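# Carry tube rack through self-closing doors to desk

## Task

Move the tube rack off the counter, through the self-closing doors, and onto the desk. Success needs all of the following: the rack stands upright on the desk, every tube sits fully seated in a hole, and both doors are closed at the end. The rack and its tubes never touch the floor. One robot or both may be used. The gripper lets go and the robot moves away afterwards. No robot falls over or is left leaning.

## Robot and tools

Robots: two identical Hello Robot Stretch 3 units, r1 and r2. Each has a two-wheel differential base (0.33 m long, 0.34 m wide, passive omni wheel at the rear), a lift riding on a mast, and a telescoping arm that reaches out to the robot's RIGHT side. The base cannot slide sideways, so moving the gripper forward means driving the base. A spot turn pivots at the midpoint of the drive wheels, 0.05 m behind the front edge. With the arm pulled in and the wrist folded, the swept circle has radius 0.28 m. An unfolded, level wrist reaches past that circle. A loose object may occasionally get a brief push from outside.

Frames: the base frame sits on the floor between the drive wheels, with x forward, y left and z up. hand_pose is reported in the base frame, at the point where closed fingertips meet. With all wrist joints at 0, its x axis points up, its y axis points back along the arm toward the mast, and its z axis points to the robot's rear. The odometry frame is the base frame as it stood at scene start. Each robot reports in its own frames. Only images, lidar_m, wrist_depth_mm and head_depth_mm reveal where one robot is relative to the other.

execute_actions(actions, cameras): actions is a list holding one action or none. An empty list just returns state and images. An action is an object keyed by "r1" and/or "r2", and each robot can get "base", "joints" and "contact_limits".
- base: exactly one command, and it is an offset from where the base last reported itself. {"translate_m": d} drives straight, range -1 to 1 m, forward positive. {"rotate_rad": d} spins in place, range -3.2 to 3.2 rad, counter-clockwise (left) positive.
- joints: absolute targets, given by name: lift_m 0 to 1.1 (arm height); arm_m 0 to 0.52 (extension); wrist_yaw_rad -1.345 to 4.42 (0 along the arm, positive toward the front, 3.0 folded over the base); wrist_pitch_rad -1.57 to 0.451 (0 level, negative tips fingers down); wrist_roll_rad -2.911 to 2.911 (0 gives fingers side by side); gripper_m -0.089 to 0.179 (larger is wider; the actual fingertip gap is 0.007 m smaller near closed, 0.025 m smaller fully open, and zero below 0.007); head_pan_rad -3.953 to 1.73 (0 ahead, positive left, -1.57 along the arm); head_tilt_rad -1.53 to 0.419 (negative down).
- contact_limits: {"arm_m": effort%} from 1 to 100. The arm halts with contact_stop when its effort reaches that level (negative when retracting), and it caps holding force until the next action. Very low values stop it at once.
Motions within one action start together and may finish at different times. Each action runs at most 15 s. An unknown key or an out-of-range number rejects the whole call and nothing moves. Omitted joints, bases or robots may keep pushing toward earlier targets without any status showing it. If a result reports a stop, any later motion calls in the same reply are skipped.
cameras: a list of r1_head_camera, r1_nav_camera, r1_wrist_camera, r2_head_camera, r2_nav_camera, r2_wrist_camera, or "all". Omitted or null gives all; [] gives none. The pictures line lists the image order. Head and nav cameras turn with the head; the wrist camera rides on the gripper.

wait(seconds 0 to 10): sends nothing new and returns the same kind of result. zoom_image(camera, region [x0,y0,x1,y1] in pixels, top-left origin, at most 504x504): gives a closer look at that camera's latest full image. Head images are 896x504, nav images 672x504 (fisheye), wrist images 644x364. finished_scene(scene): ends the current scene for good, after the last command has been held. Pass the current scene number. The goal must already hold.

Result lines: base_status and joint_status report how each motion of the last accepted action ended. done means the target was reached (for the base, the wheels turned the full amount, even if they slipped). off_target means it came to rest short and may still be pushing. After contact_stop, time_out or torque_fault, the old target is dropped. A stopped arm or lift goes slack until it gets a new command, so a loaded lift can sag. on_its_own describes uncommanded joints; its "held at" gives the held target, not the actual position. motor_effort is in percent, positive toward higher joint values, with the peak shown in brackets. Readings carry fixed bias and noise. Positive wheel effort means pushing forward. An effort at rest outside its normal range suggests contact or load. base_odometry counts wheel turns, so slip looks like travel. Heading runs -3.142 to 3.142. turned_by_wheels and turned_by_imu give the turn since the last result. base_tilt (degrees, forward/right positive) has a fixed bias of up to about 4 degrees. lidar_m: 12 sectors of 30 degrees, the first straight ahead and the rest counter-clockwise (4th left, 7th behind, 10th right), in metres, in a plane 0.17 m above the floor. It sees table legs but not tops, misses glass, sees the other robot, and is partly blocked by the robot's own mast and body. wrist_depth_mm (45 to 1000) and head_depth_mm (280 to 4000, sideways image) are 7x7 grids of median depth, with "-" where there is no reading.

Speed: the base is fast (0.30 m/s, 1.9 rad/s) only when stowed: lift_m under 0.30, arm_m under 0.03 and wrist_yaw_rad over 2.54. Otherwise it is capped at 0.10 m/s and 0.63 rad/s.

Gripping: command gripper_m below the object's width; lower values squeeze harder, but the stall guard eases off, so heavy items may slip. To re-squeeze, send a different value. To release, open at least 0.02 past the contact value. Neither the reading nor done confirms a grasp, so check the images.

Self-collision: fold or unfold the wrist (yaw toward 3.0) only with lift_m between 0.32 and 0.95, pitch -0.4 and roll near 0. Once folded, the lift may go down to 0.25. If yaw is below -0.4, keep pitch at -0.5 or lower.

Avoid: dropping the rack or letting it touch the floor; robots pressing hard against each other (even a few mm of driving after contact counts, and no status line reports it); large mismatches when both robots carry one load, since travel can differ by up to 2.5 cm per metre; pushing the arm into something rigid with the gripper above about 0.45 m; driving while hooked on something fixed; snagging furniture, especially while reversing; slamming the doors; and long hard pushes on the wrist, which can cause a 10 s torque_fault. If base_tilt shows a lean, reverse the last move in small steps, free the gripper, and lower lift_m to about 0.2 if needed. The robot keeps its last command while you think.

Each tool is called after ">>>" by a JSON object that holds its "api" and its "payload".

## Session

>>> {"api": "execute_actions", "payload": {"actions": []}}

Scene clock: 0.00 s.
r1.base_odometry: x=+0.000 y=+0.000 heading=+0.000 (m, m, rad; r1's odometry frame)
r1.turned_by_wheels: +0.000 (rad since the last result)
r1.turned_by_imu: +0.000 (rad since the last result)
r1.base_tilt: forward=-1.3 right=-1.0 (deg)
r1.lidar_m: 0.73 0.86 1.08 1.08 1.27 2.31 2.44 2.85 1.55 1.38 0.82 0.73
r1.head_depth_mm: 646 647 644 644 645 644 646 / 667 667 665 668 667 666 666 / 688 688 689 686 689 691 689 / 713 714 715 715 712 714 713 / 740 740 740 741 738 741 739 / 768 767 770 770 767 766 770 / 797 798 798 799 796 800 799
r1.base_status: not commanded
r1.joint_positions: lift_m=+0.454 arm_m=+0.001 wrist_yaw_rad=+3.021 wrist_pitch_rad=-0.350 wrist_roll_rad=-0.006 gripper_m=+0.037 head_pan_rad=-0.015 head_tilt_rad=+0.005
r1.joint_status: not commanded
r1.motor_effort: left_wheel=+0 right_wheel=+0 lift_m=+29 arm_m=+0 wrist_yaw_rad=+0 wrist_pitch_rad=+5 wrist_roll_rad=+0 gripper_m=+1 head_pan_rad=+0 head_tilt_rad=+2 (%)
r1.hand_pose: x=+0.0068 y=+0.0851 z=+0.4820 quat_wxyz=(+0.165, +0.700, +0.082, +0.690) (m; r1's base frame)
r1.wrist_depth_mm: - - - - 978 926 890 / - - - - - 972 934 / - - - - - - - / - - - - - - - / 924 925 987 947 981 989 959 / 748 757 - 766 824 807 810 / 641 657 - 660 649 682 682
r2.base_odometry: x=+0.000 y=+0.000 heading=+0.000 (m, m, rad; r2's odometry frame)
r2.turned_by_wheels: +0.000 (rad since the last result)
r2.turned_by_imu: +0.000 (rad since the last result)
r2.base_tilt: forward=-1.5 right=+2.7 (deg)
r2.lidar_m: 1.46 1.53 1.10 1.05 1.09 1.46 1.62 2.78 2.19 2.09 2.06 1.51
r2.head_depth_mm: 1745 2079 2050 2033 2011 1361 1366 / 1741 2092 2043 2053 2019 1378 1367 / 1714 2062 2057 2055 2029 1389 1379 / 1694 2105 2077 2038 2039 2003 1979 / 1678 2085 2076 2055 2042 2017 1970 / 1683 2108 2072 2045 2034 2022 1990 / 1663 2114 2104 2059 2046 2017 2021
r2.base_status: not commanded
r2.joint_positions: lift_m=+0.514 arm_m=+0.003 wrist_yaw_rad=+2.955 wrist_pitch_rad=-0.578 wrist_roll_rad=+0.008 gripper_m=+0.037 head_pan_rad=-0.006 head_tilt_rad=-0.005
r2.joint_status: not commanded
r2.motor_effort: left_wheel=+0 right_wheel=-1 lift_m=+32 arm_m=+1 wrist_yaw_rad=+1 wrist_pitch_rad=+8 wrist_roll_rad=+0 gripper_m=+1 head_pan_rad=-1 head_tilt_rad=+2 (%)
r2.hand_pose: x=+0.0161 y=+0.0503 z=+0.4922 quat_wxyz=(+0.265, +0.696, +0.137, +0.653) (m; r2's base frame)
r2.wrist_depth_mm: 902 - - - - - - / - - - - - - - / - - - - - - - / 950 962 969 944 961 961 934 / 805 810 - 806 844 816 805 / 716 699 - 699 720 686 702 / 613 613 - 610 618 616 624
pictures: r1_head_camera (sideways: a quarter turn clockwise sets it upright), r1_nav_camera (sideways: a quarter turn counterclockwise sets it upright), r1_wrist_camera, r2_head_camera (sideways: a quarter turn clockwise sets it upright), r2_nav_camera (sideways: a quarter turn counterclockwise sets it upright), r2_wrist_camera
Images, in order (width x height): r1_head_camera 896x504, r1_nav_camera 672x504, r1_wrist_camera 644x364, r2_head_camera 896x504, r2_nav_camera 672x504, r2_wrist_camera 644x364.

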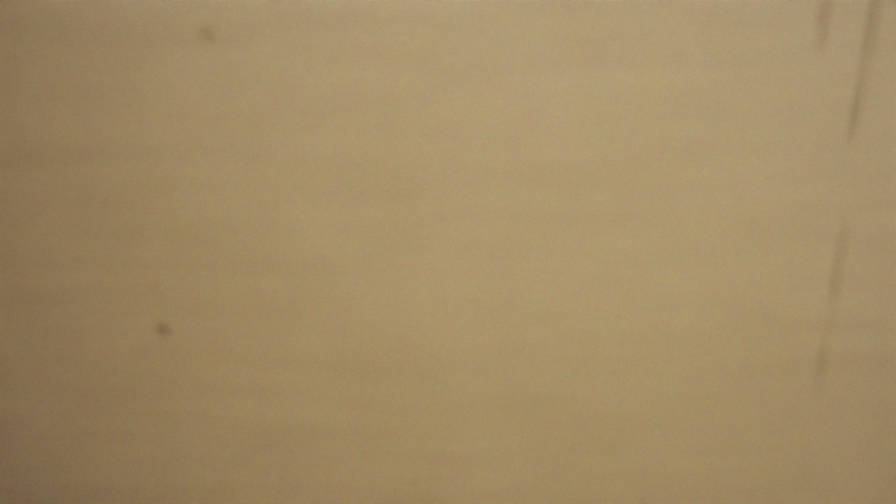

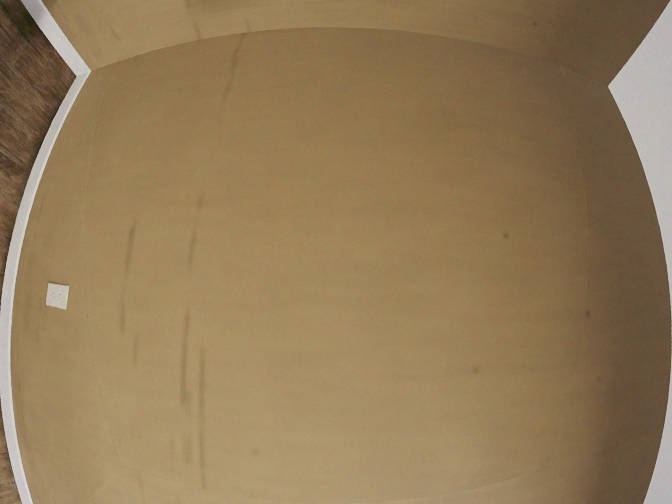

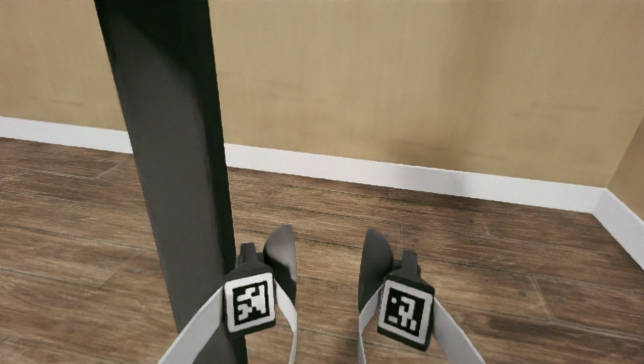

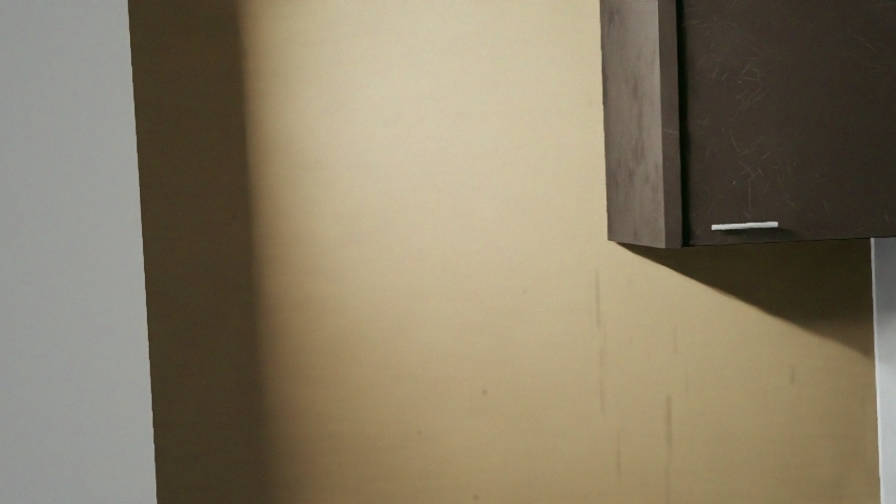

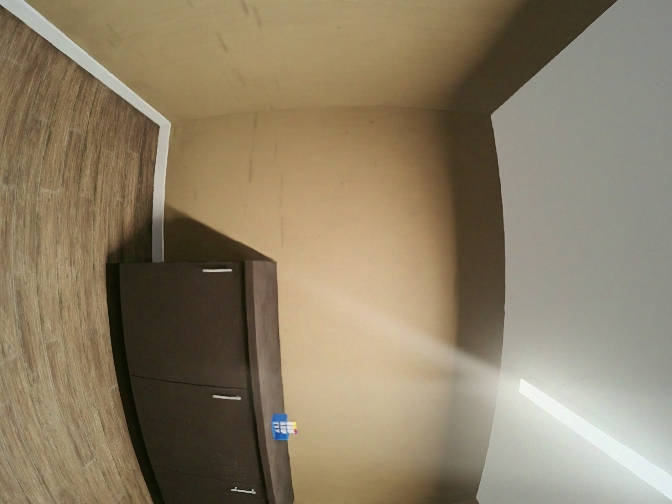

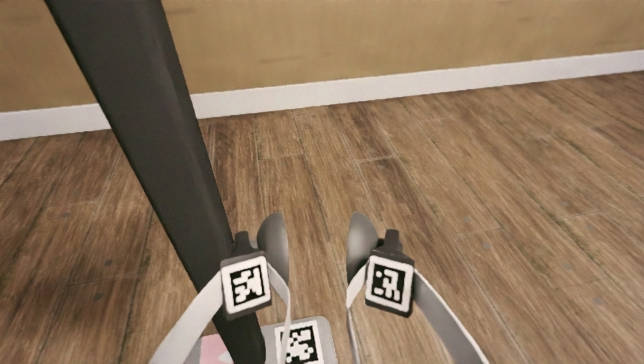

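>>> {"api": "execute_actions", "payload": {"actions": [{"r1":{"joints":{"lift_m":0.28,"wrist_pitch_rad":-0.4,"head_pan_rad":-2.6,"head_tilt_rad":-0.3}},"r2":{"joints":{"lift_m":0.28,"wrist_pitch_rad":-0.4,"wrist_yaw_rad":3.0,"head_pan_rad":-0.55,"head_tilt_rad":-0.3}}}], "cameras": ["r1_head_camera","r1_nav_camera","r2_head_camera","r2_nav_camera"]}}

Scene clock: 3.20 s.
r1.base_odometry: x=+0.000 y=+0.000 heading=+0.000 (m, m, rad; r1's odometry frame)
r1.turned_by_wheels: +0.000 (rad since the last result)
r1.turned_by_imu: -0.001 (rad since the last result)
r1.base_tilt: forward=-1.3 right=-1.0 (deg)
r1.lidar_m: 0.73 0.86 1.08 1.08 1.27 2.31 2.43 2.86 1.55 1.38 0.83 0.73
r1.head_depth_mm: 2430 2538 2641 2795 2721 1936 1528 / 2638 2776 2944 3107 2744 1954 1516 / 2959 3065 3319 3483 2714 1979 1532 / 3277 3507 3695 3882 2746 1962 1527 / 3672 3930 - 3781 2765 1971 1531 / 3680 3834 3872 3534 2791 1959 1547 / 3411 3543 3616 3206 2806 2016 1547
r1.base_status: not commanded
r1.joint_positions: lift_m=+0.280 arm_m=+0.001 wrist_yaw_rad=+3.021 wrist_pitch_rad=-0.414 wrist_roll_rad=-0.006 gripper_m=+0.037 head_pan_rad=-2.593 head_tilt_rad=-0.296
r1.joint_status: all done
r1.motor_effort: left_wheel=+1(0) right_wheel=+0(0) lift_m=+23(23) arm_m=+0(0) wrist_yaw_rad=+0(0) wrist_pitch_rad=+5(4) wrist_roll_rad=+0(0) gripper_m=-1(0) head_pan_rad=-3(36) head_tilt_rad=-2(27) (%)
r1.hand_pose: x=+0.0059 y=+0.0777 z=+0.2939 quat_wxyz=(+0.187, +0.697, +0.104, +0.684) (m; r1's base frame)
r1.wrist_depth_mm: - - - - 951 920 871 / - - - - - - 955 / 947 964 - - - - - / 733 732 751 760 783 793 807 / 592 590 629 620 630 633 645 / 493 500 - 517 536 529 529 / 440 - - - 434 451 454
r2.base_odometry: x=+0.000 y=+0.000 heading=+0.000 (m, m, rad; r2's odometry frame)
r2.turned_by_wheels: +0.000 (rad since the last result)
r2.turned_by_imu: +0.000 (rad since the last result)
r2.base_tilt: forward=-1.6 right=+2.7 (deg)
r2.lidar_m: 1.46 1.53 1.10 1.05 1.09 1.46 1.62 2.78 2.20 2.09 2.06 1.51
r2.head_depth_mm: 2357 2483 2577 2099 2212 2009 1536 / 2464 2571 2687 1955 2035 2035 1559 / 2277 2380 2482 1823 1876 1944 1561 / 2125 2257 2338 1723 1740 1835 1574 / 2035 2093 2180 1723 1632 1714 1595 / 1911 1977 2058 1780 1529 1605 1607 / 1816 1856 1924 1830 1443 1494 1566
r2.base_status: not commanded
r2.joint_positions: lift_m=+0.281 arm_m=+0.003 wrist_yaw_rad=+2.999 wrist_pitch_rad=-0.421 wrist_roll_rad=+0.008 gripper_m=+0.037 head_pan_rad=-0.543 head_tilt_rad=-0.296
r2.joint_status: all done
r2.motor_effort: left_wheel=+0(0) right_wheel=+0(1) lift_m=+15(29) arm_m=+1(0) wrist_yaw_rad=+1(3) wrist_pitch_rad=+12(12) wrist_roll_rad=+0(0) gripper_m=+1(1) head_pan_rad=-3(25) head_tilt_rad=-1(14) (%)
r2.hand_pose: x=+0.0107 y=+0.0741 z=+0.2927 quat_wxyz=(+0.198, +0.703, +0.097, +0.677) (m; r2's base frame)
r2.wrist_depth_mm: 930 - - - - - - / - - - - - - - / - 974 - 987 1000 986 970 / 757 754 775 763 753 765 772 / 613 612 - 605 632 616 599 / 502 512 - 527 508 505 501 / 449 - - - 434 443 427
pictures: r1_head_camera (sideways: a quarter turn clockwise sets it upright), r1_nav_camera (sideways: a quarter turn counterclockwise sets it upright), r2_head_camera (sideways: a quarter turn clockwise sets it upright), r2_nav_camera (sideways: a quarter turn counterclockwise sets it upright)
Images, in order (width x height): r1_head_camera 896x504, r1_nav_camera 672x504, r2_head_camera 896x504, r2_nav_camera 672x504.

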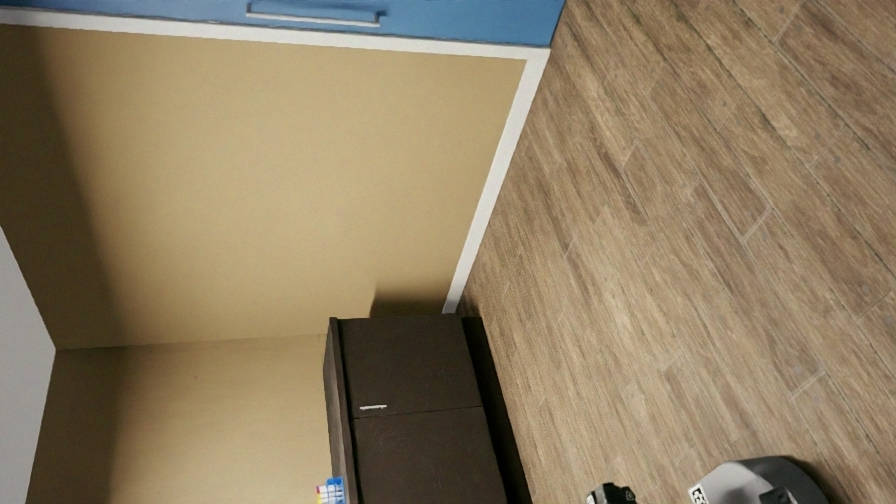

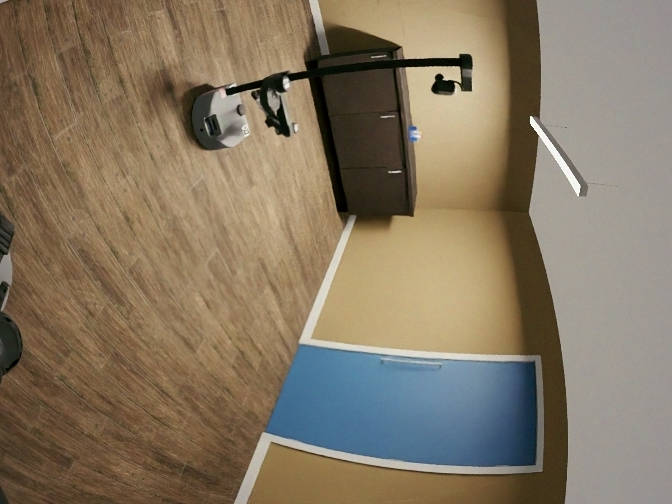

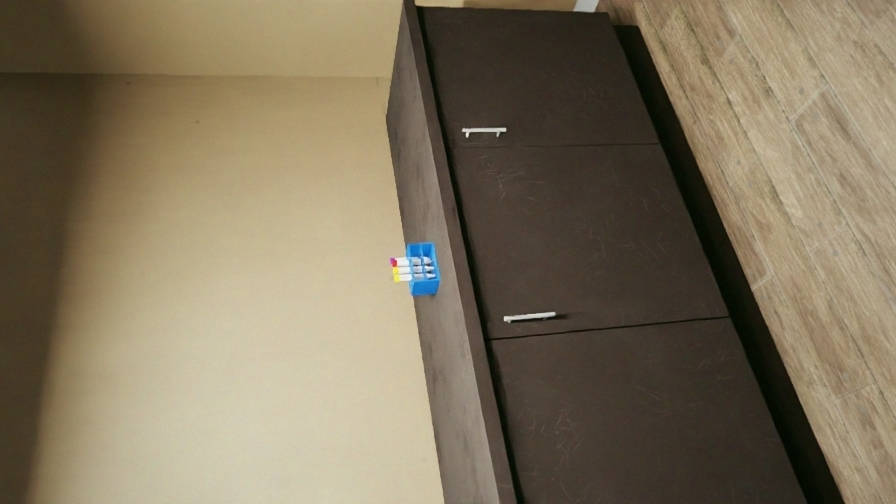

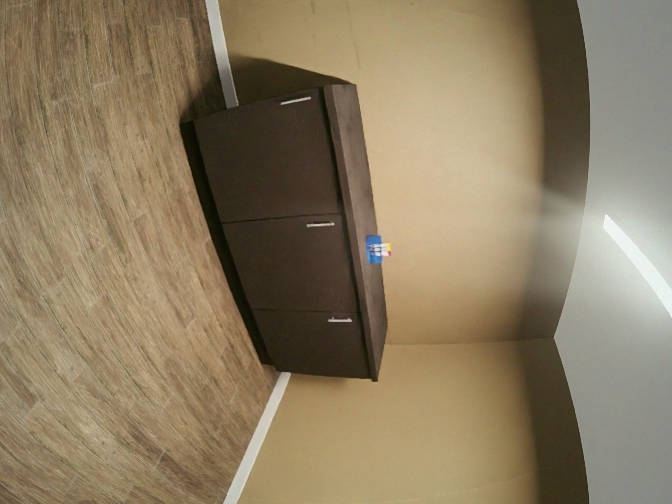

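>>> {"api": "execute_actions", "payload": {"actions": [{"r1":{"base":{"rotate_rad":-2.72},"joints":{"head_pan_rad":-0.6,"head_tilt_rad":-0.35}},"r2":{"base":{"rotate_rad":-0.58},"joints":{"head_pan_rad":0.3,"head_tilt_rad":-0.4}}}], "cameras": ["r1_nav_camera"]}}

>>> {"api": "execute_actions", "payload": {"actions": [{"r1":{"base":{"translate_m":1.0}},"r2":{"base":{"translate_m":1.0}}}], "cameras": ["r1_head_camera","r1_nav_camera","r2_head_camera"]}}

Scene clock: 10.40 s.
r1.base_odometry: x=+0.000 y=+0.000 heading=-2.720 (m, m, rad; r1's odometry frame)
r1.turned_by_wheels: -2.720 (rad since the last result)
r1.turned_by_imu: -2.721 (rad since the last result)
r1.base_tilt: forward=-1.2 right=-0.9 (deg)
r1.lidar_m: 2.74 1.63 1.59 0.87 0.73 0.73 0.82 1.08 1.08 1.22 2.01 2.42
r1.head_depth_mm: 2036 2164 2283 2458 2470 1829 1455 / 2057 2177 2320 2485 2466 1837 1449 / 2089 2216 2355 2539 2502 1852 1462 / 2117 2274 2410 2591 2506 1850 1458 / 2130 2291 2465 2620 2503 1851 1475 / 2170 2333 2472 2683 2552 1859 1473 / 2218 2362 2512 2726 2577 1867 1471
r1.base_status: done
r1.joint_positions: lift_m=+0.280 arm_m=+0.001 wrist_yaw_rad=+3.021 wrist_pitch_rad=-0.414 wrist_roll_rad=-0.006 gripper_m=+0.037 head_pan_rad=-0.607 head_tilt_rad=-0.346
r1.joint_status: all done
r1.motor_effort: left_wheel=+2(8) right_wheel=-1(5) lift_m=+23(23) arm_m=+0(1) wrist_yaw_rad=+0(1) wrist_pitch_rad=+4(5) wrist_roll_rad=+0(0) gripper_m=+0(1) head_pan_rad=+4(36) head_tilt_rad=-2(10) (%)
r1.hand_pose: x=+0.0059 y=+0.0777 z=+0.2939 quat_wxyz=(+0.187, +0.697, +0.104, +0.684) (m; r1's base frame)
r1.wrist_depth_mm: 566 - 858 - - - - / 594 650 939 - - - - / 614 696 931 - - - - / 646 705 758 766 784 784 801 / 586 593 628 611 628 631 638 / 498 505 - 517 533 522 532 / 439 - - - 431 450 458
r2.base_odometry: x=+0.000 y=+0.000 heading=-0.580 (m, m, rad; r2's odometry frame)
r2.turned_by_wheels: -0.580 (rad since the last result)
r2.turned_by_imu: -0.586 (rad since the last result)
r2.base_tilt: forward=-1.5 right=+2.7 (deg)
r2.lidar_m: 1.54 1.46 1.63 1.12 1.06 1.08 1.40 1.61 2.75 2.23 2.09 2.13
r2.head_depth_mm: 2025 2163 2264 1692 1855 1783 1406 / 1981 2114 2196 1657 1792 1784 1406 / 1919 2026 2136 1598 1722 1801 1431 / 1862 1972 2056 1551 1656 1752 1437 / 1805 1917 2030 1515 1609 1704 1454 / 1757 1875 1950 1483 1575 1729 1464 / 1723 1796 1891 2036 2161 1871 1474
r2.base_status: done
r2.joint_positions: lift_m=+0.281 arm_m=+0.003 wrist_yaw_rad=+2.999 wrist_pitch_rad=-0.421 wrist_roll_rad=+0.008 gripper_m=+0.037 head_pan_rad=+0.293 head_tilt_rad=-0.395
r2.joint_status: all done
r2.motor_effort: left_wheel=+2(8) right_wheel=-2(5) lift_m=+15(15) arm_m=+0(0) wrist_yaw_rad=+1(2) wrist_pitch_rad=+12(12) wrist_roll_rad=+0(0) gripper_m=+0(0) head_pan_rad=+2(33) head_tilt_rad=-2(10) (%)
r2.hand_pose: x=+0.0106 y=+0.0741 z=+0.2927 quat_wxyz=(+0.197, +0.703, +0.098, +0.677) (m; r2's base frame)
r2.wrist_depth_mm: 817 - - - - - - / 857 - - - - - - / 880 952 - - 995 - 993 / 752 769 771 751 749 762 748 / 598 595 - 616 638 605 622 / 507 512 - 516 514 503 507 / 446 - - - 429 433 428
pictures: r1_nav_camera (sideways: a quarter turn counterclockwise sets it upright)
Images, in order (width x height): r1_nav_camera 672x504.

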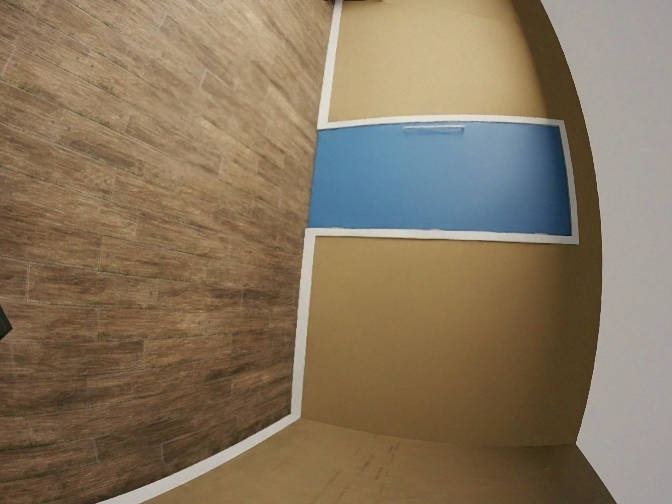

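Scene clock: 15.50 s.
r1.base_odometry: x=-0.912 y=-0.409 heading=-2.720 (m, m, rad; r1's odometry frame)
r1.turned_by_wheels: +0.000 (rad since the last result)
r1.turned_by_imu: +0.006 (rad since the last result)
r1.base_tilt: forward=-1.2 right=-1.0 (deg)
r1.lidar_m: 1.92 1.75 1.78 1.74 1.47 1.46 1.66 1.76 1.76 1.99 1.69 1.70
r1.head_depth_mm: 1392 1473 1582 1685 1805 1820 1450 / 1426 1513 1600 1703 1846 1839 1454 / 1448 1530 1628 1748 1887 1841 1455 / 1456 1558 1671 1770 1921 1852 1459 / 1484 1588 1690 1805 1950 1864 1463 / 1511 1608 1705 1839 2007 1853 1471 / 1532 1634 1758 1873 2038 1870 1480
r1.base_status: done
r1.joint_positions: lift_m=+0.280 arm_m=+0.001 wrist_yaw_rad=+3.021 wrist_pitch_rad=-0.414 wrist_roll_rad=-0.006 gripper_m=+0.037 head_pan_rad=-0.607 head_tilt_rad=-0.346
r1.joint_status: not commanded
r1.motor_effort: left_wheel=+2(6) right_wheel=-1(3) lift_m=+23(23) arm_m=-1(0) wrist_yaw_rad=+1(0) wrist_pitch_rad=+4(5) wrist_roll_rad=+1(1) gripper_m=+0(1) head_pan_rad=+4(3) head_tilt_rad=-2(2) (%)
r1.hand_pose: x=+0.0059 y=+0.0776 z=+0.2939 quat_wxyz=(+0.187, +0.697, +0.104, +0.684) (m; r1's base frame)
r1.wrist_depth_mm: - - - - - - - / - - - - - - - / 930 946 - - - - - / 724 734 751 755 773 797 820 / 590 596 637 615 624 629 637 / 501 505 - 514 542 530 531 / 440 - - - 432 456 452
r2.base_odometry: x=+0.837 y=-0.548 heading=-0.580 (m, m, rad; r2's odometry frame)
r2.turned_by_wheels: +0.000 (rad since the last result)
r2.turned_by_imu: +0.002 (rad since the last result)
r2.base_tilt: forward=-1.5 right=+2.6 (deg)
r2.lidar_m: 0.65 0.62 0.63 0.84 1.63 1.65 2.14 1.72 2.36 1.62 1.53 0.92
r2.head_depth_mm: 1202 1277 1371 1108 759 810 892 / 1157 1233 1324 1124 742 777 855 / 1128 1194 1271 888 733 750 818 / 1091 1160 1232 1181 742 723 787 / 1063 1128 1194 1206 752 697 757 / 1035 1098 1160 1200 763 674 729 / 1008 1066 1127 1167 774 651 703
r2.base_status: done
r2.joint_positions: lift_m=+0.281 arm_m=+0.003 wrist_yaw_rad=+2.999 wrist_pitch_rad=-0.420 wrist_roll_rad=+0.008 gripper_m=+0.037 head_pan_rad=+0.293 head_tilt_rad=-0.396
r2.joint_status: not commanded
r2.motor_effort: left_wheel=+2(11) right_wheel=-2(4) lift_m=+16(16) arm_m=+0(1) wrist_yaw_rad=+1(2) wrist_pitch_rad=+11(11) wrist_roll_rad=+0(0) gripper_m=+1(1) head_pan_rad=+2(3) head_tilt_rad=-1(1) (%)
r2.hand_pose: x=+0.0105 y=+0.0742 z=+0.2928 quat_wxyz=(+0.197, +0.703, +0.097, +0.677) (m; r2's base frame)
r2.wrist_depth_mm: - - - - 712 569 476 / - - - - 750 618 502 / - 969 998 - 909 685 524 / 775 751 766 758 757 712 604 / 612 607 - 602 632 597 598 / 504 516 - 526 509 503 501 / 444 - - - 438 438 434
pictures: r1_head_camera (sideways: a quarter turn clockwise sets it upright), r1_nav_camera (sideways: a quarter turn counterclockwise sets it upright), r2_head_camera (sideways: a quarter turn clockwise sets it upright)
Images, in order (width x height): r1_head_camera 896x504, r1_nav_camera 672x504, r2_head_camera 896x504.

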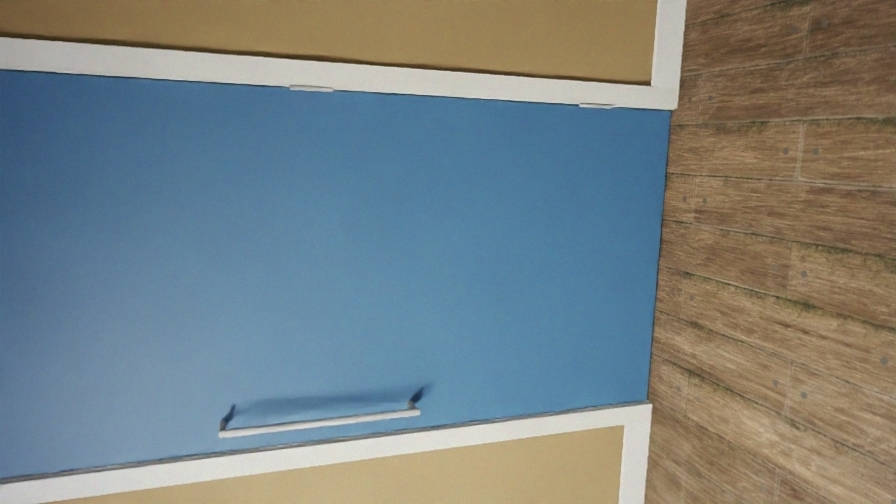

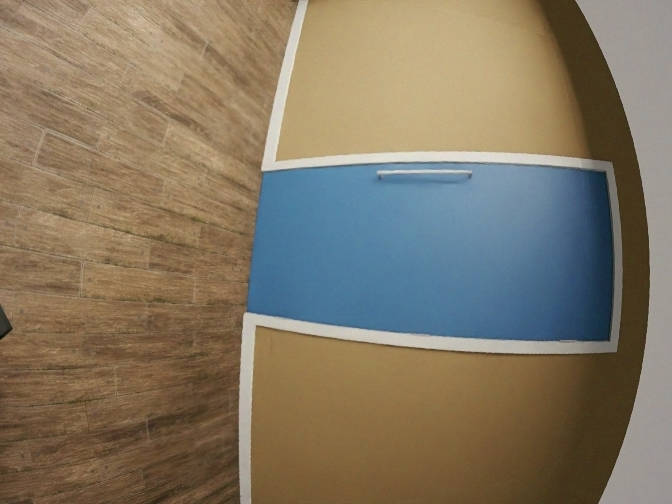

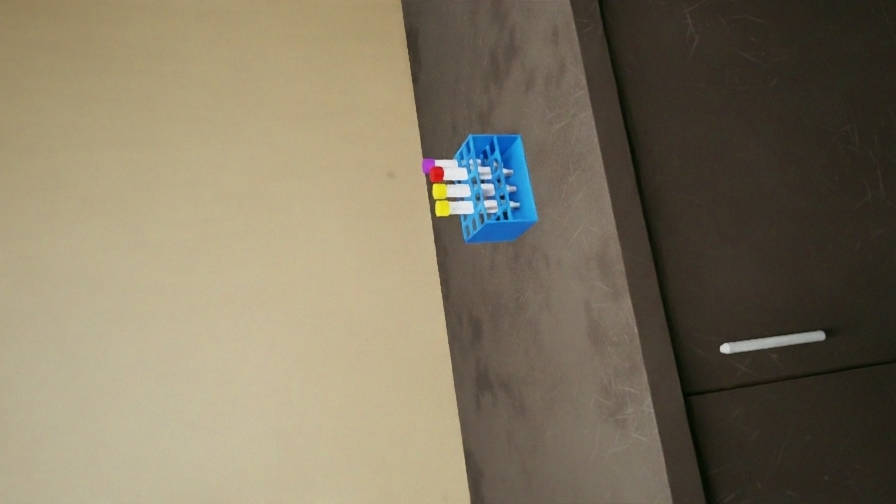

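>>> {"api": "execute_actions", "payload": {"actions": [{"r1":{"base":{"translate_m":1.0},"joints":{"head_pan_rad":-1.0,"head_tilt_rad":-0.5}},"r2":{"base":{"rotate_rad":2.25},"joints":{"lift_m":0.82,"head_pan_rad":-1.7,"head_tilt_rad":-0.6}}}], "cameras": []}}

>>> {"api": "execute_actions", "payload": {"actions": [{"r1":{"base":{"translate_m":0.47},"joints":{"lift_m":0.9}},"r2":{"base":{"translate_m":-0.37},"joints":{"wrist_yaw_rad":0,"gripper_m":0.179}}}], "cameras": []}}

>>> {"api": "execute_actions", "payload": {"actions": [{"r1":{"base":{"rotate_rad":0.15},"joints":{"wrist_yaw_rad":0.4,"gripper_m":0.14}},"r2":{"joints":{"wrist_pitch_rad":0,"arm_m":0.1}}}]}}

Scene clock: 23.03 s.
r1.base_odometry: x=-1.825 y=-0.819 heading=-2.720 (m, m, rad; r1's odometry frame)
r1.turned_by_wheels: +0.000 (rad since the last result)
r1.turned_by_imu: +0.006 (rad since the last result)
r1.base_tilt: forward=-1.2 right=-1.0 (deg)
r1.lidar_m: 1.10 1.70 1.06 1.07 2.20 2.19 2.50 2.44 2.05 1.14 0.96 0.96
r1.head_depth_mm: 867 945 1042 1164 1315 1481 1301 / 846 920 1011 1130 1269 1445 1310 / 826 899 986 1098 1229 1397 1306 / 808 880 964 1067 1184 1344 1309 / 793 859 936 1031 1149 1301 1315 / 776 838 906 999 1117 1244 1315 / 757 810 885 973 1073 1210 1289
r1.base_status: done
r1.joint_positions: lift_m=+0.280 arm_m=+0.001 wrist_yaw_rad=+3.021 wrist_pitch_rad=-0.414 wrist_roll_rad=-0.006 gripper_m=+0.037 head_pan_rad=-0.993 head_tilt_rad=-0.494
r1.joint_status: all done
r1.motor_effort: left_wheel=+0(8) right_wheel=+0(4) lift_m=+23(24) arm_m=+0(1) wrist_yaw_rad=+0(0) wrist_pitch_rad=+5(5) wrist_roll_rad=+0(0) gripper_m=+0(0) head_pan_rad=-2(23) head_tilt_rad=-3(20) (%)
r1.hand_pose: x=+0.0059 y=+0.0776 z=+0.2938 quat_wxyz=(+0.187, +0.697, +0.104, +0.684) (m; r1's base frame)
r1.wrist_depth_mm: - - - - - - - / - - - - - - - / 941 939 - - - - - / 722 729 752 765 770 783 797 / 586 592 624 614 625 639 644 / 497 508 - 518 537 523 531 / 443 - - - 432 456 456
r2.base_odometry: x=+0.837 y=-0.548 heading=+1.670 (m, m, rad; r2's odometry frame)
r2.turned_by_wheels: +2.250 (rad since the last result)
r2.turned_by_imu: +2.281 (rad since the last result)
r2.base_tilt: forward=-1.5 right=+2.7 (deg)
r2.lidar_m: 1.62 1.72 2.51 3.52 1.10 1.55 1.53 0.79 0.63 0.62 0.67 1.65
r2.head_depth_mm: 1038 1138 890 717 764 888 1006 / 1034 1137 1100 730 764 891 1008 / 1031 1138 1122 739 764 890 1066 / 1030 1131 1149 749 765 891 1043 / 1028 1129 1174 760 766 892 1036 / 1027 1122 1191 773 766 894 1068 / 1022 1119 1191 783 770 891 1067
r2.base_status: done
r2.joint_positions: lift_m=+0.819 arm_m=+0.003 wrist_yaw_rad=+2.999 wrist_pitch_rad=-0.420 wrist_roll_rad=+0.008 gripper_m=+0.037 head_pan_rad=-1.693 head_tilt_rad=-0.593
r2.joint_status: all done
r2.motor_effort: left_wheel=-2(8) right_wheel=+1(5) lift_m=+47(51) arm_m=+1(0) wrist_yaw_rad=+1(2) wrist_pitch_rad=+11(11) wrist_roll_rad=+0(0) gripper_m=+0(1) head_pan_rad=-3(33) head_tilt_rad=-1(12) (%)
r2.hand_pose: x=+0.0105 y=+0.0742 z=+0.8316 quat_wxyz=(+0.197, +0.703, +0.097, +0.677) (m; r2's base frame)
r2.wrist_depth_mm: - - - - - - - / - - - - - - - / - - - - - - - / - - - - - - - / - - - - - - - / - - - - - - - / 995 - - - - - -
pictures: none
No camera images: the call's "cameras" was empty. Leave "cameras" out to get every camera's image.

Scene clock: 29.50 s.
r1.base_odometry: x=-2.254 y=-1.011 heading=-2.720 (m, m, rad; r1's odometry frame)
r1.turned_by_wheels: +0.000 (rad since the last result)
r1.turned_by_imu: +0.002 (rad since the last result)
r1.base_tilt: forward=-1.1 right=-1.0 (deg)
r1.lidar_m: 0.71 1.20 1.36 0.79 2.54 2.53 2.90 2.76 1.29 0.73 0.62 0.62
r1.head_depth_mm: 529 579 645 726 820 937 1080 / 528 576 632 693 782 906 1057 / 506 552 608 674 757 861 1001 / 502 545 600 660 737 834 962 / 494 536 586 646 719 811 928 / 484 524 572 628 695 783 893 / 475 513 557 611 678 759 861
r1.base_status: done
r1.joint_positions: lift_m=+0.900 arm_m=+0.001 wrist_yaw_rad=+3.021 wrist_pitch_rad=-0.414 wrist_roll_rad=-0.006 gripper_m=+0.037 head_pan_rad=-0.993 head_tilt_rad=-0.494
r1.joint_status: all done
r1.motor_effort: left_wheel=+1(7) right_wheel=+0(5) lift_m=+35(36) arm_m=+0(1) wrist_yaw_rad=+0(0) wrist_pitch_rad=+4(4) wrist_roll_rad=+1(1) gripper_m=+1(1) head_pan_rad=-2(2) head_tilt_rad=-3(3) (%)
r1.hand_pose: x=+0.0059 y=+0.0776 z=+0.9133 quat_wxyz=(+0.187, +0.697, +0.104, +0.684) (m; r1's base frame)
r1.wrist_depth_mm: - - - - - - - / - - - - - - - / - - - - - - - / - - - - - - - / - - - - - - - / - - - - - - - / - - - - - - -
r2.base_odometry: x=+0.873 y=-0.916 heading=+1.670 (m, m, rad; r2's odometry frame)
r2.turned_by_wheels: +0.000 (rad since the last result)
r2.turned_by_imu: +0.000 (rad since the last result)
r2.base_tilt: forward=-1.6 right=+2.8 (deg)
r2.lidar_m: 1.99 2.12 3.09 3.49 1.51 1.18 1.16 0.74 0.59 0.58 0.62 0.93
r2.head_depth_mm: 1014 1113 1071 721 712 828 937 / 1006 1111 1100 727 711 814 937 / 1008 1110 1118 737 714 821 - / 1002 1102 1144 748 713 827 990 / 1001 1102 1169 760 712 830 1005 / 998 1101 1163 772 717 833 992 / 996 1097 1161 785 713 832 991
r2.base_status: done
r2.joint_positions: lift_m=+0.819 arm_m=+0.003 wrist_yaw_rad=+0.001 wrist_pitch_rad=-0.420 wrist_roll_rad=+0.008 gripper_m=+0.179 head_pan_rad=-1.693 head_tilt_rad=-0.593
r2.joint_status: all done
r2.motor_effort: left_wheel=-1(7) right_wheel=+2(2) lift_m=+47(47) arm_m=-1(0) wrist_yaw_rad=-1(2) wrist_pitch_rad=+11(11) wrist_roll_rad=+0(0) gripper_m=+1(100) head_pan_rad=-3(3) head_tilt_rad=-1(1) (%)
r2.hand_pose: x=-0.0212 y=-0.3718 z=+0.8316 quat_wxyz=(+0.689, +0.148, -0.694, -0.148) (m; r2's base frame)
r2.wrist_depth_mm: 313 305 300 294 284 277 273 / 359 349 337 331 321 313 307 / 401 380 380 367 351 341 329 / 443 436 414 405 395 376 358 / 505 487 474 447 429 419 402 / 585 557 529 510 500 482 445 / 728 677 634 593 575 552 529
pictures: none
No camera images: the call's "cameras" was empty. Leave "cameras" out to get every camera's image.

Scene clock: 31.83 s.
r1.base_odometry: x=-2.254 y=-1.011 heading=-2.570 (m, m, rad; r1's odometry frame)
r1.turned_by_wheels: +0.150 (rad since the last result)
r1.turned_by_imu: +0.150 (rad since the last result)
r1.base_tilt: forward=-1.3 right=-1.0 (deg)
r1.lidar_m: 0.78 1.36 0.79 1.75 2.54 2.56 3.01 2.76 1.04 0.68 0.62 0.63
r1.head_depth_mm: 497 543 601 670 738 855 976 / 495 537 587 651 727 821 980 / 496 540 593 657 734 829 963 / 493 536 588 651 725 822 952 / 489 533 584 644 720 817 944 / 487 528 579 639 711 809 926 / 484 525 573 633 706 796 915
r1.base_status: done
r1.joint_positions: lift_m=+0.900 arm_m=+0.001 wrist_yaw_rad=+0.402 wrist_pitch_rad=-0.414 wrist_roll_rad=-0.006 gripper_m=+0.140 head_pan_rad=-0.993 head_tilt_rad=-0.494
r1.joint_status: all done
r1.motor_effort: left_wheel=-1(4) right_wheel=+2(4) lift_m=+35(35) arm_m=+0(1) wrist_yaw_rad=-2(2) wrist_pitch_rad=+4(5) wrist_roll_rad=+1(0) gripper_m=+1(84) head_pan_rad=-1(2) head_tilt_rad=-4(3) (%)
r1.hand_pose: x=+0.0665 y=-0.3527 z=+0.9133 quat_wxyz=(+0.709, +0.281, -0.647, -0.004) (m; r1's base frame)
r1.wrist_depth_mm: 329 348 362 385 408 433 467 / 352 370 389 415 444 480 515 / 380 401 426 454 488 521 573 / 412 435 461 491 538 592 646 / 443 469 514 554 606 666 730 / 488 - 564 615 686 741 860 / 528 598 647 699 796 884 -
r2.base_odometry: x=+0.873 y=-0.916 heading=+1.670 (m, m, rad; r2's odometry frame)
r2.turned_by_wheels: +0.000 (rad since the last result)
r2.turned_by_imu: +0.000 (rad since the last result)
r2.base_tilt: forward=-1.5 right=+2.6 (deg)
r2.lidar_m: 1.99 2.11 3.08 3.51 1.52 1.18 1.16 0.74 0.59 0.58 0.62 0.93
r2.head_depth_mm: 1015 1110 1073 718 712 - - / 1009 1109 1097 729 710 - - / 1004 1101 1121 738 713 - - / 1002 1102 1140 748 699 - 1024 / 1007 1101 1166 759 715 829 997 / 1002 1099 1163 772 714 831 993 / 997 1095 1158 783 712 832 992
r2.base_status: not commanded
r2.joint_positions: lift_m=+0.819 arm_m=+0.100 wrist_yaw_rad=+0.001 wrist_pitch_rad=-0.024 wrist_roll_rad=+0.008 gripper_m=+0.179 head_pan_rad=-1.693 head_tilt_rad=-0.593
r2.joint_status: all done
r2.motor_effort: left_wheel=-2(2) right_wheel=+1(1) lift_m=+46(47) arm_m=+4(2) wrist_yaw_rad=+0(1) wrist_pitch_rad=+13(14) wrist_roll_rad=+0(0) gripper_m=+0(1) head_pan_rad=-3(3) head_tilt_rad=-2(1) (%)
r2.hand_pose: x=-0.0213 y=-0.5002 z=+0.9278 quat_wxyz=(+0.705, +0.009, -0.710, -0.009) (m; r2's base frame)
r2.wrist_depth_mm: 890 885 854 850 825 816 812 / 930 905 919 841 826 831 796 / 949 924 913 437 847 876 857 / 431 431 403 406 413 412 403 / 253 251 240 234 227 234 222 / 290 276 267 261 230 226 216 / 302 289 280 270 263 253 249
pictures: r1_head_camera (sideways: a quarter turn clockwise sets it upright), r1_nav_camera (sideways: a quarter turn counterclockwise sets it upright), r1_wrist_camera, r2_head_camera (sideways: a quarter turn clockwise sets it upright), r2_nav_camera (sideways: a quarter turn counterclockwise sets it upright), r2_wrist_camera
Images, in order (width x height): r1_head_camera 896x504, r1_nav_camera 672x504, r1_wrist_camera 644x364, r2_head_camera 896x504, r2_nav_camera 672x504, r2_wrist_camera 644x364.

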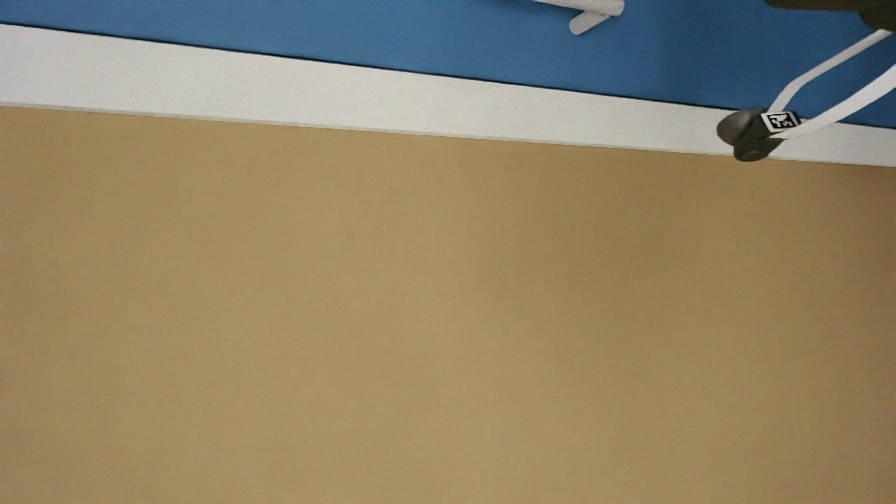

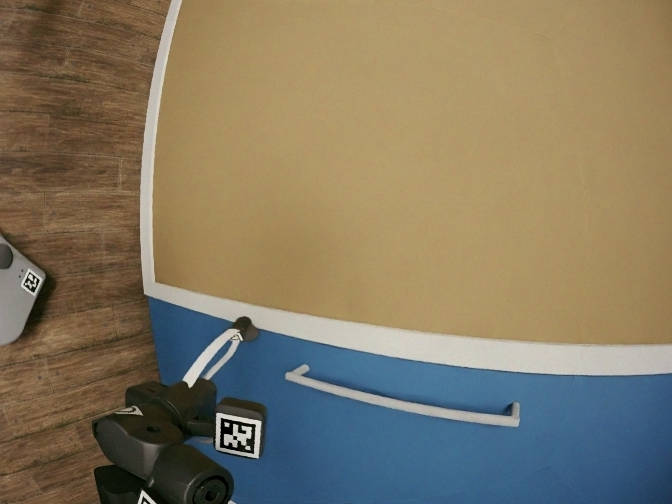

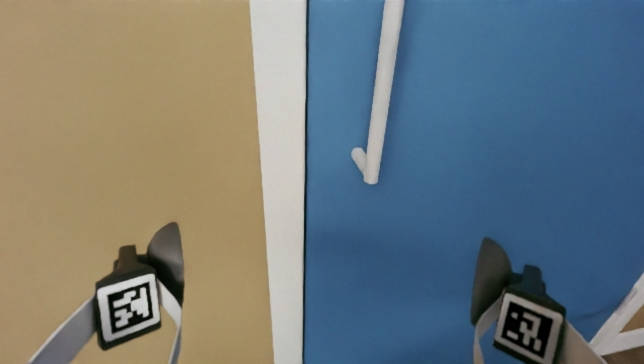

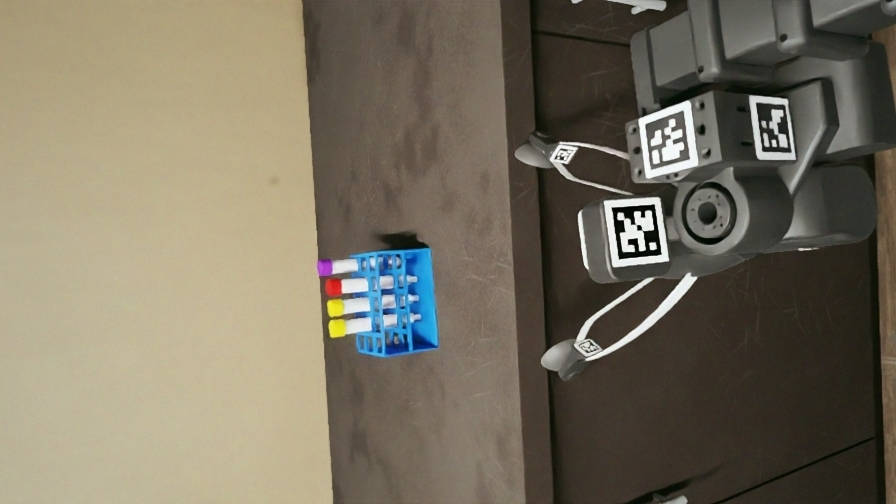

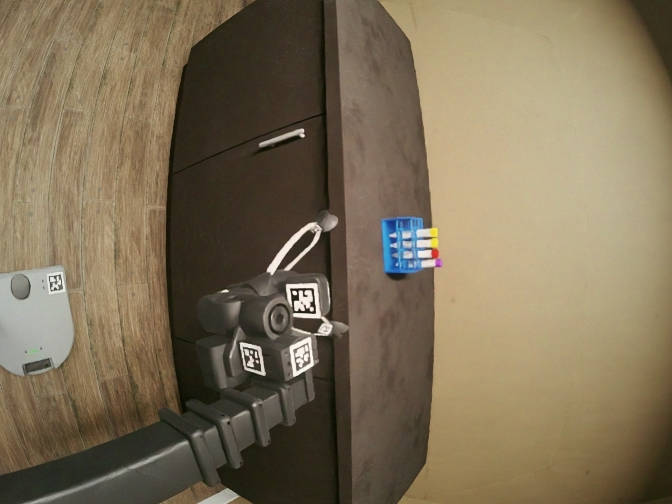

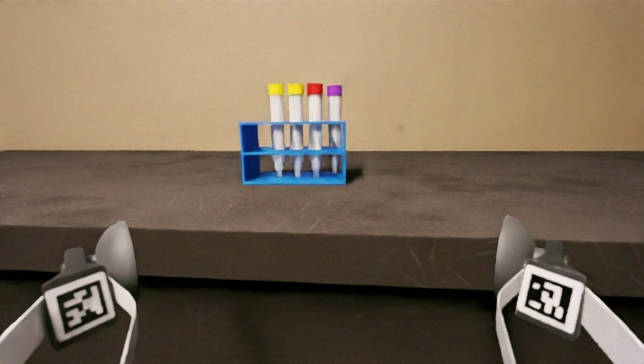

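>>> {"api": "execute_actions", "payload": {"actions": [{"r1":{"joints":{"wrist_pitch_rad":0,"arm_m":0.14,"lift_m":0.94,"head_pan_rad":-1.4,"head_tilt_rad":-0.6}},"r2":{"base":{"translate_m":0.03},"joints":{"lift_m":0.856}}}], "cameras": ["r1_wrist_camera"]}}

>>> {"api": "execute_actions", "payload": {"actions": [{"r2":{"joints":{"arm_m":0.27}}}], "cameras": ["r2_wrist_camera","r2_head_camera"]}}

Scene clock: 37.27 s.
r1.base_odometry: x=-2.254 y=-1.011 heading=-2.570 (m, m, rad; r1's odometry frame)
r1.turned_by_wheels: +0.000 (rad since the last result)
r1.turned_by_imu: -0.001 (rad since the last result)
r1.base_tilt: forward=-1.3 right=-1.0 (deg)
r1.lidar_m: 0.78 1.36 0.81 0.81 2.54 2.56 3.02 2.76 1.04 0.68 0.62 0.63
r1.head_depth_mm: 656 737 839 - - 1377 1226 / 621 693 772 - - 1295 1234 / 589 652 725 795 976 1150 1233 / 540 607 675 770 892 1046 1193 / 532 583 638 724 818 949 1126 / 499 544 605 678 770 885 1042 / 485 531 580 644 721 818 945
r1.base_status: not commanded
r1.joint_positions: lift_m=+0.940 arm_m=+0.140 wrist_yaw_rad=+0.401 wrist_pitch_rad=-0.023 wrist_roll_rad=-0.006 gripper_m=+0.140 head_pan_rad=-1.393 head_tilt_rad=-0.592
r1.joint_status: all done
r1.motor_effort: left_wheel=-1(0) right_wheel=+2(2) lift_m=+35(36) arm_m=+5(4) wrist_yaw_rad=+0(2) wrist_pitch_rad=+8(9) wrist_roll_rad=+0(0) gripper_m=+0(1) head_pan_rad=-2(22) head_tilt_rad=-5(16) (%)
r1.hand_pose: x=+0.0782 y=-0.5201 z=+1.0486 quat_wxyz=(+0.697, +0.148, -0.689, +0.133) (m; r1's base frame)
r1.wrist_depth_mm: 250 257 278 293 320 340 365 / 256 265 286 300 325 352 380 / 262 270 294 309 338 362 390 / 269 279 302 317 347 377 407 / 274 285 308 325 358 388 423 / 280 - 317 336 368 392 440 / 284 301 326 347 382 407 460
r2.base_odometry: x=+0.870 y=-0.886 heading=+1.670 (m, m, rad; r2's odometry frame)
r2.turned_by_wheels: +0.000 (rad since the last result)
r2.turned_by_imu: +0.000 (rad since the last result)
r2.base_tilt: forward=-1.5 right=+2.7 (deg)
r2.lidar_m: 1.96 2.08 3.03 3.54 1.57 1.21 1.19 0.75 0.59 0.58 0.62 0.93
r2.head_depth_mm: 1015 1115 1072 718 700 - 1146 / 1007 1113 1099 729 688 - 1157 / 1008 1108 1122 742 703 - 1159 / 1007 1100 1133 750 - 857 1023 / 1003 1098 1168 762 720 835 995 / 1004 1103 1160 773 719 839 997 / 1001 1096 1160 783 717 836 997
r2.base_status: done
r2.joint_positions: lift_m=+0.855 arm_m=+0.100 wrist_yaw_rad=+0.001 wrist_pitch_rad=-0.023 wrist_roll_rad=+0.008 gripper_m=+0.179 head_pan_rad=-1.693 head_tilt_rad=-0.593
r2.joint_status: all done
r2.motor_effort: left_wheel=-2(4) right_wheel=+1(3) lift_m=+47(49) arm_m=+3(3) wrist_yaw_rad=+0(1) wrist_pitch_rad=+13(13) wrist_roll_rad=+1(0) gripper_m=+0(0) head_pan_rad=-3(3) head_tilt_rad=-2(2) (%)
r2.hand_pose: x=-0.0213 y=-0.5002 z=+0.9641 quat_wxyz=(+0.705, +0.009, -0.710, -0.008) (m; r2's base frame)
r2.wrist_depth_mm: 889 884 871 845 833 802 820 / 930 923 865 902 865 830 810 / 970 914 956 449 872 842 854 / 643 641 619 447 609 604 603 / 338 357 335 332 330 345 329 / - 257 250 242 237 229 234 / 305 293 287 274 265 258 254
pictures: r1_wrist_camera
Images, in order (width x height): r1_wrist_camera 644x364.

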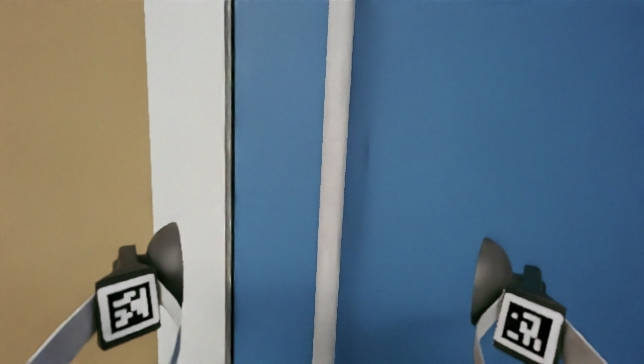

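Scene clock: 39.77 s.
r1.base_odometry: x=-2.254 y=-1.011 heading=-2.570 (m, m, rad; r1's odometry frame)
r1.turned_by_wheels: +0.000 (rad since the last result)
r1.turned_by_imu: -0.001 (rad since the last result)
r1.base_tilt: forward=-1.3 right=-1.0 (deg)
r1.lidar_m: 0.78 1.36 0.81 0.81 2.54 2.56 3.03 2.77 1.04 0.68 0.62 0.63
r1.head_depth_mm: 657 736 840 - - 1388 1231 / 620 694 773 - - 1296 1232 / 588 652 726 795 974 1155 1234 / 539 608 677 768 892 1045 1195 / 534 583 637 725 817 947 1125 / 499 545 604 679 768 884 1035 / 486 530 582 643 718 818 953
r1.base_status: not commanded
r1.joint_positions: lift_m=+0.940 arm_m=+0.140 wrist_yaw_rad=+0.401 wrist_pitch_rad=-0.023 wrist_roll_rad=-0.006 gripper_m=+0.140 head_pan_rad=-1.393 head_tilt_rad=-0.592
r1.joint_status: not commanded
r1.motor_effort: left_wheel=-1(1) right_wheel=+2(2) lift_m=+35(35) arm_m=+4(4) wrist_yaw_rad=-1(0) wrist_pitch_rad=+8(8) wrist_roll_rad=+0(0) gripper_m=+0(0) head_pan_rad=-2(2) head_tilt_rad=-3(4) (%)
r1.hand_pose: x=+0.0782 y=-0.5201 z=+1.0486 quat_wxyz=(+0.697, +0.148, -0.689, +0.133) (m; r1's base frame)
r1.wrist_depth_mm: 251 258 280 293 319 340 368 / 255 263 286 300 328 350 379 / 263 270 293 309 338 360 394 / 268 277 302 316 345 374 408 / 276 285 311 326 359 386 419 / 282 - 317 333 367 390 438 / 283 302 325 346 384 409 458
r2.base_odometry: x=+0.870 y=-0.886 heading=+1.670 (m, m, rad; r2's odometry frame)
r2.turned_by_wheels: +0.000 (rad since the last result)
r2.turned_by_imu: +0.000 (rad since the last result)
r2.base_tilt: forward=-1.5 right=+2.7 (deg)
r2.lidar_m: 1.95 2.09 3.03 3.54 1.57 1.21 1.19 0.75 0.59 0.58 0.63 0.93
r2.head_depth_mm: 1012 1114 1075 716 689 - 1021 / 1014 1111 1094 802 748 845 994 / 1006 1108 1124 840 748 835 999 / 1006 1110 1130 826 748 836 996 / 1005 1096 1165 768 719 834 1003 / 1007 1101 1160 772 719 833 999 / 1002 1092 1166 785 718 837 1001
r2.base_status: not commanded
r2.joint_positions: lift_m=+0.855 arm_m=+0.270 wrist_yaw_rad=+0.000 wrist_pitch_rad=-0.023 wrist_roll_rad=+0.008 gripper_m=+0.179 head_pan_rad=-1.693 head_tilt_rad=-0.593
r2.joint_status: all done
r2.motor_effort: left_wheel=-2(2) right_wheel=+0(1) lift_m=+47(47) arm_m=+4(5) wrist_yaw_rad=+0(1) wrist_pitch_rad=+13(13) wrist_roll_rad=+0(0) gripper_m=+1(0) head_pan_rad=-3(3) head_tilt_rad=-2(0) (%)
r2.hand_pose: x=-0.0214 y=-0.6702 z=+0.9641 quat_wxyz=(+0.705, +0.008, -0.710, -0.008) (m; r2's base frame)
r2.wrist_depth_mm: 715 697 700 693 670 674 625 / 738 733 738 714 699 669 663 / 759 758 730 251 732 704 674 / 626 631 519 260 445 593 586 / 340 351 297 270 297 337 326 / - 230 229 228 223 227 232 / - 176 173 173 172 172 163
pictures: r2_head_camera (sideways: a quarter turn clockwise sets it upright), r2_wrist_camera
Images, in order (width x height): r2_head_camera 896x504, r2_wrist_camera 644x364.

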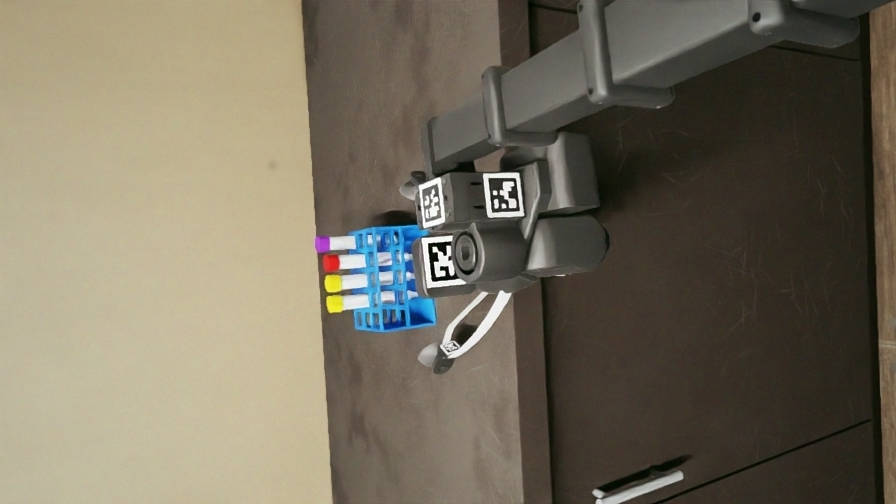

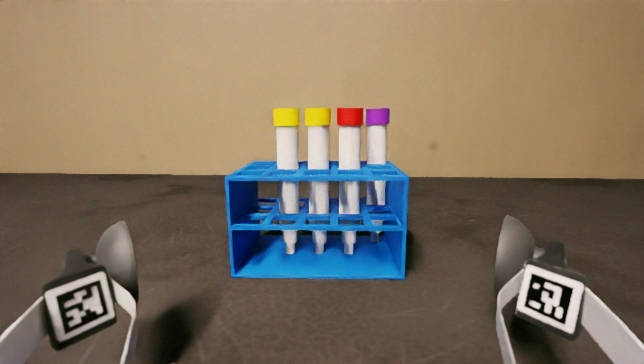

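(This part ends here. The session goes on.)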